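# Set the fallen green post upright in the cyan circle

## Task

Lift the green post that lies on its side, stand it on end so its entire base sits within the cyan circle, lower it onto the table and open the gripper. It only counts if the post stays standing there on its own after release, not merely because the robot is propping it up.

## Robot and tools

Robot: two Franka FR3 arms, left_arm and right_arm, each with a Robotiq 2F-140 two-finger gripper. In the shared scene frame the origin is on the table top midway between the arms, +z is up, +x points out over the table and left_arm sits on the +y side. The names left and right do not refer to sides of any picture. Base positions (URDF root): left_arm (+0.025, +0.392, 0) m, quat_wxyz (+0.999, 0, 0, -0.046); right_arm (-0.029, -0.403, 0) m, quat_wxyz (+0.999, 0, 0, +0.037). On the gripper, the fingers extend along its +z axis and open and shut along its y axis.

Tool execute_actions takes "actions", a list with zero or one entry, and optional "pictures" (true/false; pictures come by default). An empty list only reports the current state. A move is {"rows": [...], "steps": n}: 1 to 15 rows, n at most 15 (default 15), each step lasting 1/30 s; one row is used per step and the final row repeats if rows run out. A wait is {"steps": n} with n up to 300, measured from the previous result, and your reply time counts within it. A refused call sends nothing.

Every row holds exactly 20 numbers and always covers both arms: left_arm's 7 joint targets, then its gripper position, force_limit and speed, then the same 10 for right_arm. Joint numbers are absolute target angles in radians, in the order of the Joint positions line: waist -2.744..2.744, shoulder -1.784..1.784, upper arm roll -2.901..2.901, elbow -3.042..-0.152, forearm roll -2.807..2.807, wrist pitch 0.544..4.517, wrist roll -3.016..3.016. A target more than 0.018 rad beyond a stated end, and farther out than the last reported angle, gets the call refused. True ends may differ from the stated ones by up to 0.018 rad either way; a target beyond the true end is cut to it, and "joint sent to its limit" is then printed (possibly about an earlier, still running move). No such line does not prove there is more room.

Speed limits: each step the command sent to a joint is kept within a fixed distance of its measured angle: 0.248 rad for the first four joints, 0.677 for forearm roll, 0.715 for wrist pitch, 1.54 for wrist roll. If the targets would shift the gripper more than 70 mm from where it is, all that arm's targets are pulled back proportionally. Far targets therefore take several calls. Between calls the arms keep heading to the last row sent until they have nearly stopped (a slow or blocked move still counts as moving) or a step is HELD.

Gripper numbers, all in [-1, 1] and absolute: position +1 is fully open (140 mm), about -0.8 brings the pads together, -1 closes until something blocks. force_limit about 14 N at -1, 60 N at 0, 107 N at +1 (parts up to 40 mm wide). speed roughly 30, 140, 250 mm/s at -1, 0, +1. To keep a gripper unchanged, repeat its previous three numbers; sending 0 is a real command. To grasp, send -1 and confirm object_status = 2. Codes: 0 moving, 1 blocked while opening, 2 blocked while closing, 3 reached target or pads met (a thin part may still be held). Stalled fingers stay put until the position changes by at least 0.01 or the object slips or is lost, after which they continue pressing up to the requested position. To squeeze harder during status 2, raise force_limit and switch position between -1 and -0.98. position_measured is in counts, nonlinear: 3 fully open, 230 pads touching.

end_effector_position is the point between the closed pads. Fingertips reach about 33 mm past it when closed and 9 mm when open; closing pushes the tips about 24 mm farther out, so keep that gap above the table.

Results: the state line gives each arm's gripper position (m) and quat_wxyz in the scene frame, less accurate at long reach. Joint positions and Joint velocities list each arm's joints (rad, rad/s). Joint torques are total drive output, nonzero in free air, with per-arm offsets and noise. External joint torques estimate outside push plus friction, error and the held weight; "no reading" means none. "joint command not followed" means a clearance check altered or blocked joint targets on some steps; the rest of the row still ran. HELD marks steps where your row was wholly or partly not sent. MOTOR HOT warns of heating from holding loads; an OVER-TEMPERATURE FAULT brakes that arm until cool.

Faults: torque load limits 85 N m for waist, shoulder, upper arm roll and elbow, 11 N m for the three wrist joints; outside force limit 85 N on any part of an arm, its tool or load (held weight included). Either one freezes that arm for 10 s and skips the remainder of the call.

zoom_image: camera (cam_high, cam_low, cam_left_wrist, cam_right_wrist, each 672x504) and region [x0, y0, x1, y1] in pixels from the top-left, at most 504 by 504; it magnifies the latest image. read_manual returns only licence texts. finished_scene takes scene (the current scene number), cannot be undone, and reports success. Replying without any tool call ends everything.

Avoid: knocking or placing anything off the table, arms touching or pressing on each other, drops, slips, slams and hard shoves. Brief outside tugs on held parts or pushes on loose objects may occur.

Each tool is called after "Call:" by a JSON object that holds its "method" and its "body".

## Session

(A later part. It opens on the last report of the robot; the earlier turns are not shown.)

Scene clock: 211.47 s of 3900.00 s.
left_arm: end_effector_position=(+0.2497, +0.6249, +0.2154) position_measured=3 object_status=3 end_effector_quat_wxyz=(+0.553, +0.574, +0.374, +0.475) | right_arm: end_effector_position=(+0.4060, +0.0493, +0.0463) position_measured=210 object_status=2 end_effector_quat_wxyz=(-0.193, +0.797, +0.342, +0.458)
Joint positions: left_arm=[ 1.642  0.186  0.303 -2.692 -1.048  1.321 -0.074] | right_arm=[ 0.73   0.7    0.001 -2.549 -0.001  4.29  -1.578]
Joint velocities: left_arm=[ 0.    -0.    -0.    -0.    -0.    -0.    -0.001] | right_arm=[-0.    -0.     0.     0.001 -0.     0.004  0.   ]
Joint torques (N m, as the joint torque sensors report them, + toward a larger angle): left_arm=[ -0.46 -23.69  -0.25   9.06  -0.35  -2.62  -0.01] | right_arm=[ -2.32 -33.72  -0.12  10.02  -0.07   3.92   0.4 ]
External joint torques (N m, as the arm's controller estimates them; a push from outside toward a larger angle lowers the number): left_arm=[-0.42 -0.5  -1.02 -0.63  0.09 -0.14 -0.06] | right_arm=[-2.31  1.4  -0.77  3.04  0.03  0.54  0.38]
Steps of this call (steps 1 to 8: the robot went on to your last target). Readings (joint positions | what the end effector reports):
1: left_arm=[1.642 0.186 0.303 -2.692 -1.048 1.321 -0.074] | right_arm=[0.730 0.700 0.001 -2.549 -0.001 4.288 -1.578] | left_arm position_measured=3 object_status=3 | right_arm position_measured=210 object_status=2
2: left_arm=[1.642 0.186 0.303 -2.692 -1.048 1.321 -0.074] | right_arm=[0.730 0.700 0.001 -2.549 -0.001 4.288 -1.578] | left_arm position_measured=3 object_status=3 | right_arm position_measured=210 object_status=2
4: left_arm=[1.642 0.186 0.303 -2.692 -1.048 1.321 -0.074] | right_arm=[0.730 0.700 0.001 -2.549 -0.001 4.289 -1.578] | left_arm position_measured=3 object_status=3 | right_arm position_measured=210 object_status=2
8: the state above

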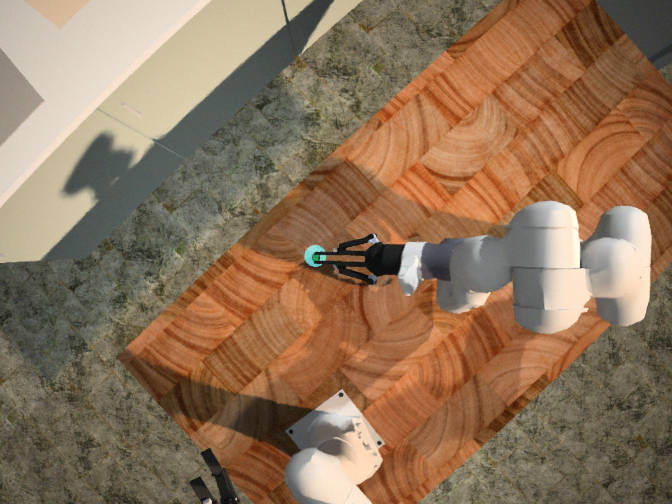

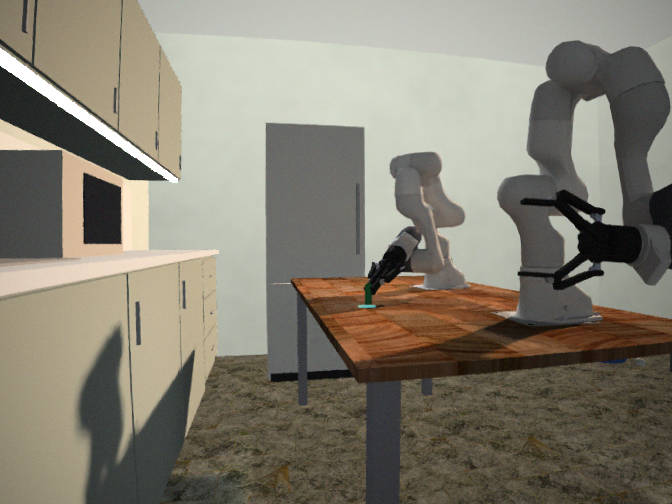

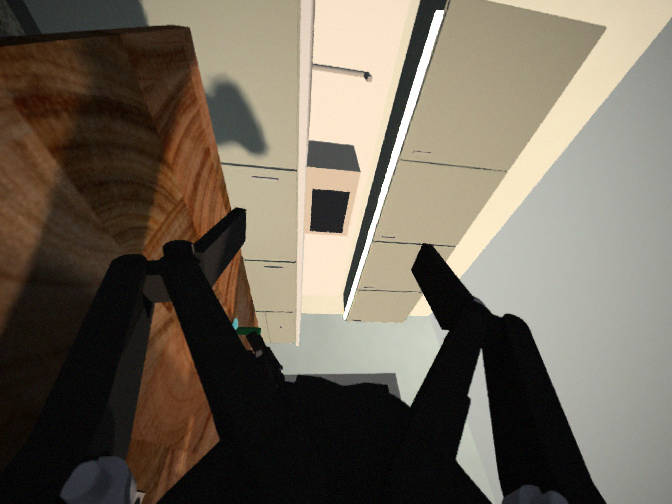

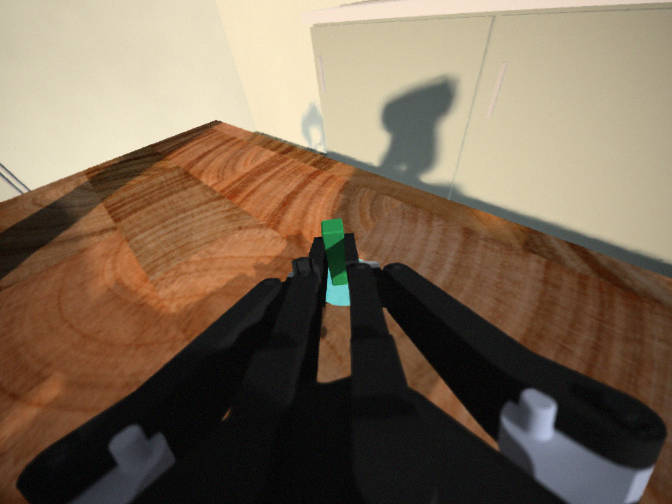

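Call:
{"method": "execute_actions", "body": {"actions": [{"rows":[[1.642,0.186,0.303,-2.692,-1.048,1.321,-0.074,1,0,0,0.728,0.719,0,-2.539,0,4.303,-1.571,-1,0,0.3]]}], "pictures": false}}

Call:
{"method": "execute_actions", "body": {"actions": [{"rows":[[1.642,0.186,0.303,-2.692,-1.048,1.321,-0.074,1,0,0,0.728,0.719,0,-2.539,0,4.303,-1.571,0,0,-0.5]]}], "pictures": false}}

Call:
{"method": "execute_actions", "body": {"actions": [{"steps":30}]}}

Call:
{"method": "zoom_image", "body": {"camera": "cam_high", "region": [280,220,380,295]}}

Scene clock: 220.97 s of 3900.00 s.
left_arm: end_effector_position=(+0.2497, +0.6249, +0.2154) position_measured=3 object_status=3 end_effector_quat_wxyz=(+0.553, +0.574, +0.374, +0.475) | right_arm: end_effector_position=(+0.4055, +0.0487, +0.0413) position_measured=210 object_status=2 end_effector_quat_wxyz=(-0.193, +0.797, +0.342, +0.458)
Joint positions: left_arm=[ 1.642  0.186  0.303 -2.692 -1.048  1.321 -0.074] | right_arm=[ 0.73   0.717  0.001 -2.542 -0.001  4.3   -1.578]
Joint velocities: left_arm=[-0.     0.002  0.     0.    -0.001  0.    -0.   ] | right_arm=[ 0.     0.    -0.     0.001 -0.     0.004 -0.   ]
Joint torques (N m, as the joint torque sensors report them, + toward a larger angle): left_arm=[ -0.36 -23.99   0.12   9.8   -0.2   -2.43  -0.08] | right_arm=[ -2.17 -33.36  -0.04   9.9   -0.07   3.76   0.4 ]
External joint torques (N m, as the arm's controller estimates them; a push from outside toward a larger angle lowers the number): left_arm=[-0.36 -0.81 -0.7   0.09  0.25  0.05 -0.14] | right_arm=[-2.14  1.92 -0.69  3.1   0.03  0.38  0.37]
Steps of this call (steps 1 to 15: the robot went on to your last target; steps 16 to 90: nothing new was sent; then 6.00 s passed at rest; steps 91 to 105: all 15 steps of this action). Readings (joint positions | what the end effector reports):
91: left_arm=[1.642 0.186 0.303 -2.692 -1.048 1.321 -0.074] | right_arm=[0.730 0.702 0.001 -2.546 -0.001 4.293 -1.578] | left_arm position_measured=3 object_status=3 | right_arm position_measured=210 object_status=2
92: left_arm=[1.642 0.186 0.303 -2.692 -1.048 1.321 -0.074] | right_arm=[0.730 0.706 0.001 -2.544 -0.001 4.294 -1.578] | left_arm position_measured=3 object_status=3 | right_arm position_measured=210 object_status=2
94: left_arm=[1.642 0.186 0.303 -2.692 -1.048 1.321 -0.074] | right_arm=[0.730 0.713 0.001 -2.543 -0.001 4.296 -1.578] | left_arm position_measured=3 object_status=3 | right_arm position_measured=210 object_status=2
98: left_arm=[1.642 0.186 0.303 -2.692 -1.048 1.321 -0.074] | right_arm=[0.730 0.716 0.001 -2.542 -0.001 4.298 -1.578] | left_arm position_measured=3 object_status=3 | right_arm position_measured=210 object_status=2
105: the state above

Scene clock: 221.47 s of 3900.00 s.
left_arm: end_effector_position=(+0.2497, +0.6249, +0.2154) position_measured=3 object_status=3 end_effector_quat_wxyz=(+0.553, +0.574, +0.374, +0.475) | right_arm: end_effector_position=(+0.4057, +0.0489, +0.0418) position_measured=147 object_status=0 end_effector_quat_wxyz=(-0.194, +0.797, +0.342, +0.459)
Joint positions: left_arm=[ 1.642  0.186  0.303 -2.692 -1.048  1.321 -0.074] | right_arm=[ 0.73   0.717  0.001 -2.541 -0.001  4.301 -1.578]
Joint velocities: left_arm=[ 0.    -0.001  0.    -0.001  0.001  0.     0.   ] | right_arm=[ 0.001  0.    -0.001  0.001  0.001  0.    -0.   ]
Joint torques (N m, as the joint torque sensors report them, + toward a larger angle): left_arm=[ -0.12 -22.57   0.65   9.53  -0.27  -2.56  -0.05] | right_arm=[ -2.45 -33.5   -0.26   9.33  -0.08   3.66   0.39]
External joint torques (N m, as the arm's controller estimates them; a push from outside toward a larger angle lowers the number): left_arm=[-0.15  0.69 -0.19 -0.2   0.18 -0.08 -0.11] | right_arm=[-2.44  1.78 -0.91  2.52  0.02  0.29  0.36]
Steps of this call (steps 1 to 15: all 15 steps of this action). Readings (joint positions | what the end effector reports):
1: left_arm=[1.642 0.186 0.303 -2.692 -1.048 1.321 -0.074] | right_arm=[0.730 0.717 0.001 -2.542 -0.001 4.300 -1.578] | left_arm position_measured=3 object_status=3 | right_arm position_measured=210 object_status=0
2: left_arm=[1.642 0.186 0.303 -2.692 -1.048 1.321 -0.074] | right_arm=[0.730 0.717 0.001 -2.542 -0.001 4.300 -1.578] | left_arm position_measured=3 object_status=3 | right_arm position_measured=210 object_status=0
4: left_arm=[1.642 0.186 0.303 -2.692 -1.048 1.321 -0.074] | right_arm=[0.730 0.717 0.001 -2.542 -0.001 4.300 -1.578] | left_arm position_measured=3 object_status=3 | right_arm position_measured=197 object_status=0
8: left_arm=[1.642 0.186 0.303 -2.692 -1.048 1.321 -0.074] | right_arm=[0.730 0.717 0.001 -2.541 -0.001 4.301 -1.578] | left_arm position_measured=3 object_status=3 | right_arm position_measured=179 object_status=0
15: the state above

Scene clock: 222.47 s of 3900.00 s.
left_arm: end_effector_position=(+0.2497, +0.6249, +0.2154) position_measured=3 object_status=3 end_effector_quat_wxyz=(+0.553, +0.574, +0.374, +0.475) | right_arm: end_effector_position=(+0.4057, +0.0489, +0.0418) position_measured=129 object_status=3 end_effector_quat_wxyz=(-0.194, +0.797, +0.342, +0.459)
Joint positions: left_arm=[ 1.642  0.186  0.303 -2.692 -1.048  1.321 -0.074] | right_arm=[ 0.73   0.717  0.001 -2.541 -0.001  4.301 -1.578]
Joint velocities: left_arm=[ 0.001 -0.    -0.001  0.001  0.001 -0.     0.002] | right_arm=[-0.    -0.     0.    -0.     0.002 -0.001  0.   ]
Joint torques (N m, as the joint torque sensors report them, + toward a larger angle): left_arm=[ -0.21 -23.2    0.54  10.36  -0.34  -2.51  -0.1 ] | right_arm=[ -2.39 -33.56  -0.17   9.66  -0.08   3.71   0.37]
External joint torques (N m, as the arm's controller estimates them; a push from outside toward a larger angle lowers the number): left_arm=[-0.21  0.06 -0.27  0.59  0.11 -0.03 -0.15] | right_arm=[-2.38  1.67 -0.83  2.92  0.02  0.34  0.35]
Steps of this call (steps 1 to 15: the robot went on to your last target; steps 16 to 30: nothing new was sent). Readings (joint positions | what the end effector reports):
1: left_arm=[1.642 0.186 0.303 -2.692 -1.048 1.321 -0.074] | right_arm=[0.730 0.717 0.001 -2.541 -0.001 4.301 -1.578] | left_arm position_measured=3 object_status=3 | right_arm position_measured=142 object_status=0
2: left_arm=[1.642 0.186 0.303 -2.692 -1.048 1.321 -0.074] | right_arm=[0.730 0.717 0.001 -2.541 -0.001 4.301 -1.578] | left_arm position_measured=3 object_status=3 | right_arm position_measured=138 object_status=0
4: left_arm=[1.642 0.186 0.303 -2.692 -1.048 1.321 -0.074] | right_arm=[0.730 0.717 0.001 -2.541 -0.001 4.301 -1.578] | left_arm position_measured=3 object_status=3 | right_arm position_measured=129 object_status=0
8: left_arm=[1.642 0.186 0.303 -2.692 -1.048 1.321 -0.074] | right_arm=[0.730 0.717 0.001 -2.541 -0.001 4.301 -1.578] | left_arm position_measured=3 object_status=3 | right_arm position_measured=129 object_status=0
30: the state above
All arms were judged still, so your last target was given up. Only a new action makes them travel on or press farther. Fingers that are still opening or closing keep moving.

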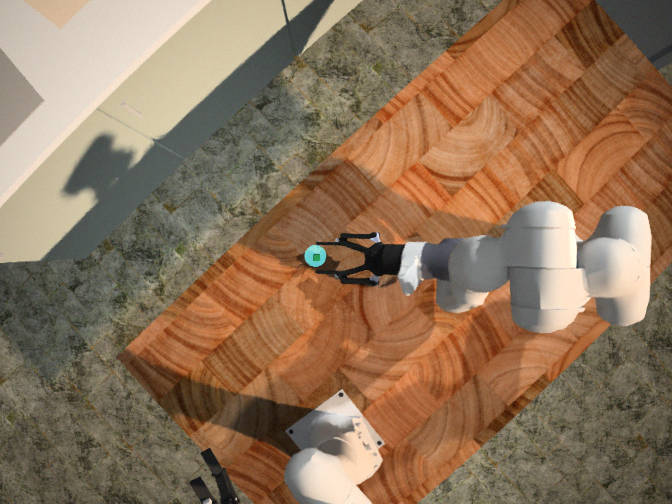

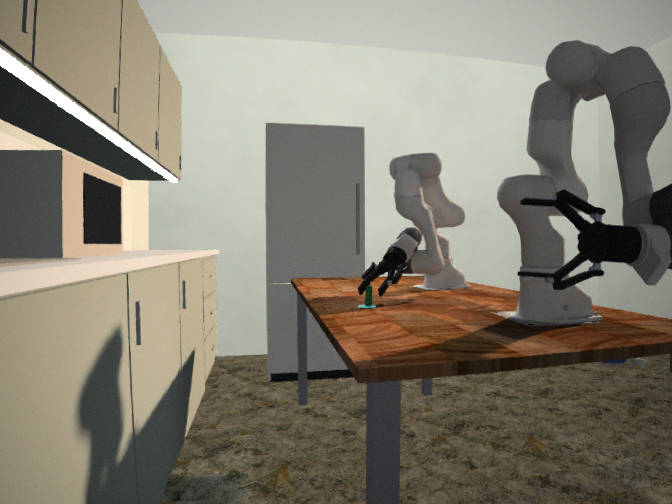

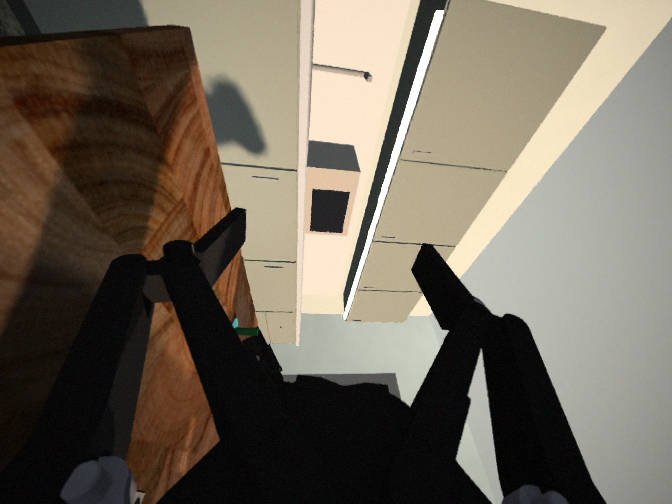

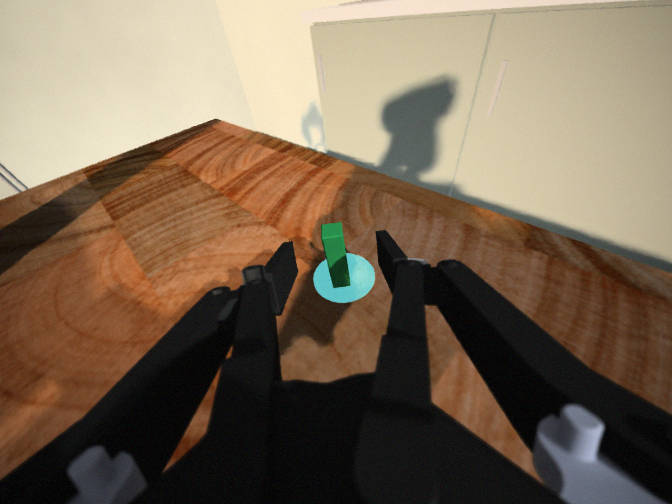

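Region (280, 220, 380, 295) of cam_high's 672x504 image, scaled by 5.040, with more detail than that image has; it fills the top 378 rows of this view, and the rest is white.

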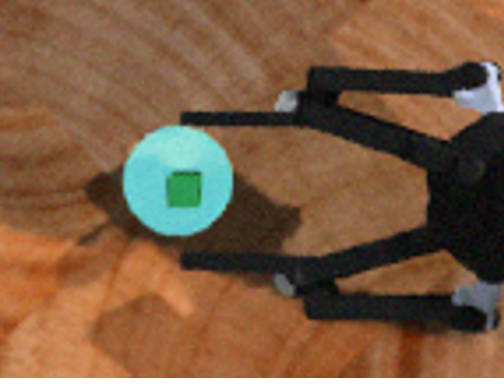

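Standing inside. Retreat upward.

Call:
{"method": "execute_actions", "body": {"actions": [{"rows":[[1.642,0.186,0.303,-2.692,-1.048,1.321,-0.074,1,0,0,0.728,0.35,0,-2.69,0,4.145,-1.571,0,0,-0.5]]}]}}

Scene clock: 225.90 s of 3900.00 s.
left_arm: end_effector_position=(+0.2497, +0.6249, +0.2154) position_measured=3 object_status=3 end_effector_quat_wxyz=(+0.553, +0.574, +0.374, +0.475) | right_arm: end_effector_position=(+0.4106, +0.0531, +0.1685) position_measured=129 object_status=3 end_effector_quat_wxyz=(-0.206, +0.779, +0.334, +0.490)
Joint positions: left_arm=[ 1.642  0.186  0.303 -2.692 -1.048  1.321 -0.074] | right_arm=[ 0.73   0.351  0.001 -2.687 -0.     4.158 -1.578]
Joint velocities: left_arm=[-0.    -0.001  0.    -0.002 -0.     0.     0.001] | right_arm=[-0.     0.    -0.002 -0.016  0.001 -0.064 -0.001]
Joint torques (N m, as the joint torque sensors report them, + toward a larger angle): left_arm=[ -0.69 -23.51   0.     9.97  -0.25  -2.48  -0.05] | right_arm=[ -2.06 -30.18  -0.6   11.04   0.06   3.13   0.41]
External joint torques (N m, as the arm's controller estimates them; a push from outside toward a larger angle lowers the number): left_arm=[-0.7  -0.25 -0.81  0.28  0.2   0.01 -0.11] | right_arm=[-2.05  0.52 -0.93 -0.53 -0.04 -0.21  0.39]
Steps of this call (steps 1 to 88: nothing new was sent; steps 89 to 103: all 15 steps of this action). Readings (joint positions | what the end effector reports):
89: left_arm=[1.642 0.186 0.303 -2.692 -1.048 1.321 -0.074] | right_arm=[0.730 0.688 0.001 -2.576 -0.000 4.274 -1.578] | left_arm position_measured=3 object_status=3 | right_arm position_measured=129 object_status=3
90: left_arm=[1.642 0.186 0.303 -2.692 -1.048 1.321 -0.074] | right_arm=[0.730 0.626 0.001 -2.624 -0.000 4.247 -1.578] | left_arm position_measured=3 object_status=3 | right_arm position_measured=129 object_status=3
92: left_arm=[1.642 0.186 0.303 -2.692 -1.048 1.321 -0.074] | right_arm=[0.730 0.513 0.001 -2.655 -0.000 4.221 -1.578] | left_arm position_measured=3 object_status=3 | right_arm position_measured=129 object_status=3
96: left_arm=[1.642 0.186 0.303 -2.692 -1.048 1.321 -0.074] | right_arm=[0.730 0.367 0.001 -2.674 -0.000 4.186 -1.578] | left_arm position_measured=3 object_status=3 | right_arm position_measured=129 object_status=3
103: the state above

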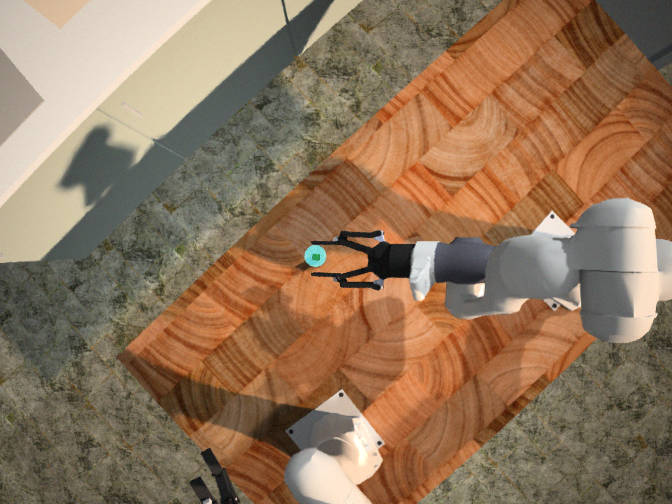

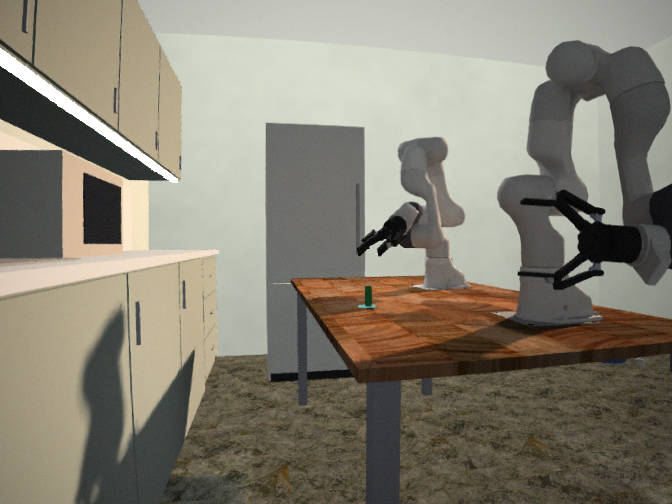

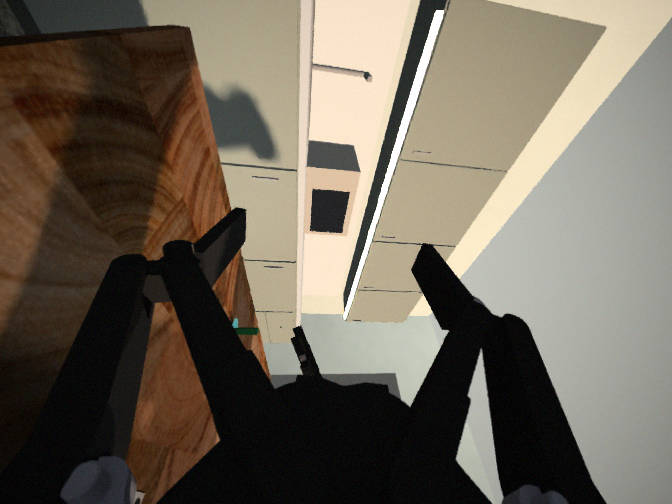

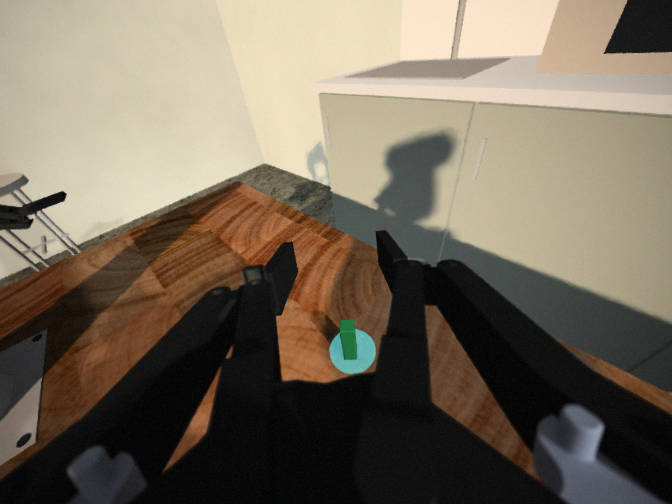

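Call:
{"method": "finished_scene", "body": {"scene": 1}}

The scene is finished: the task was done.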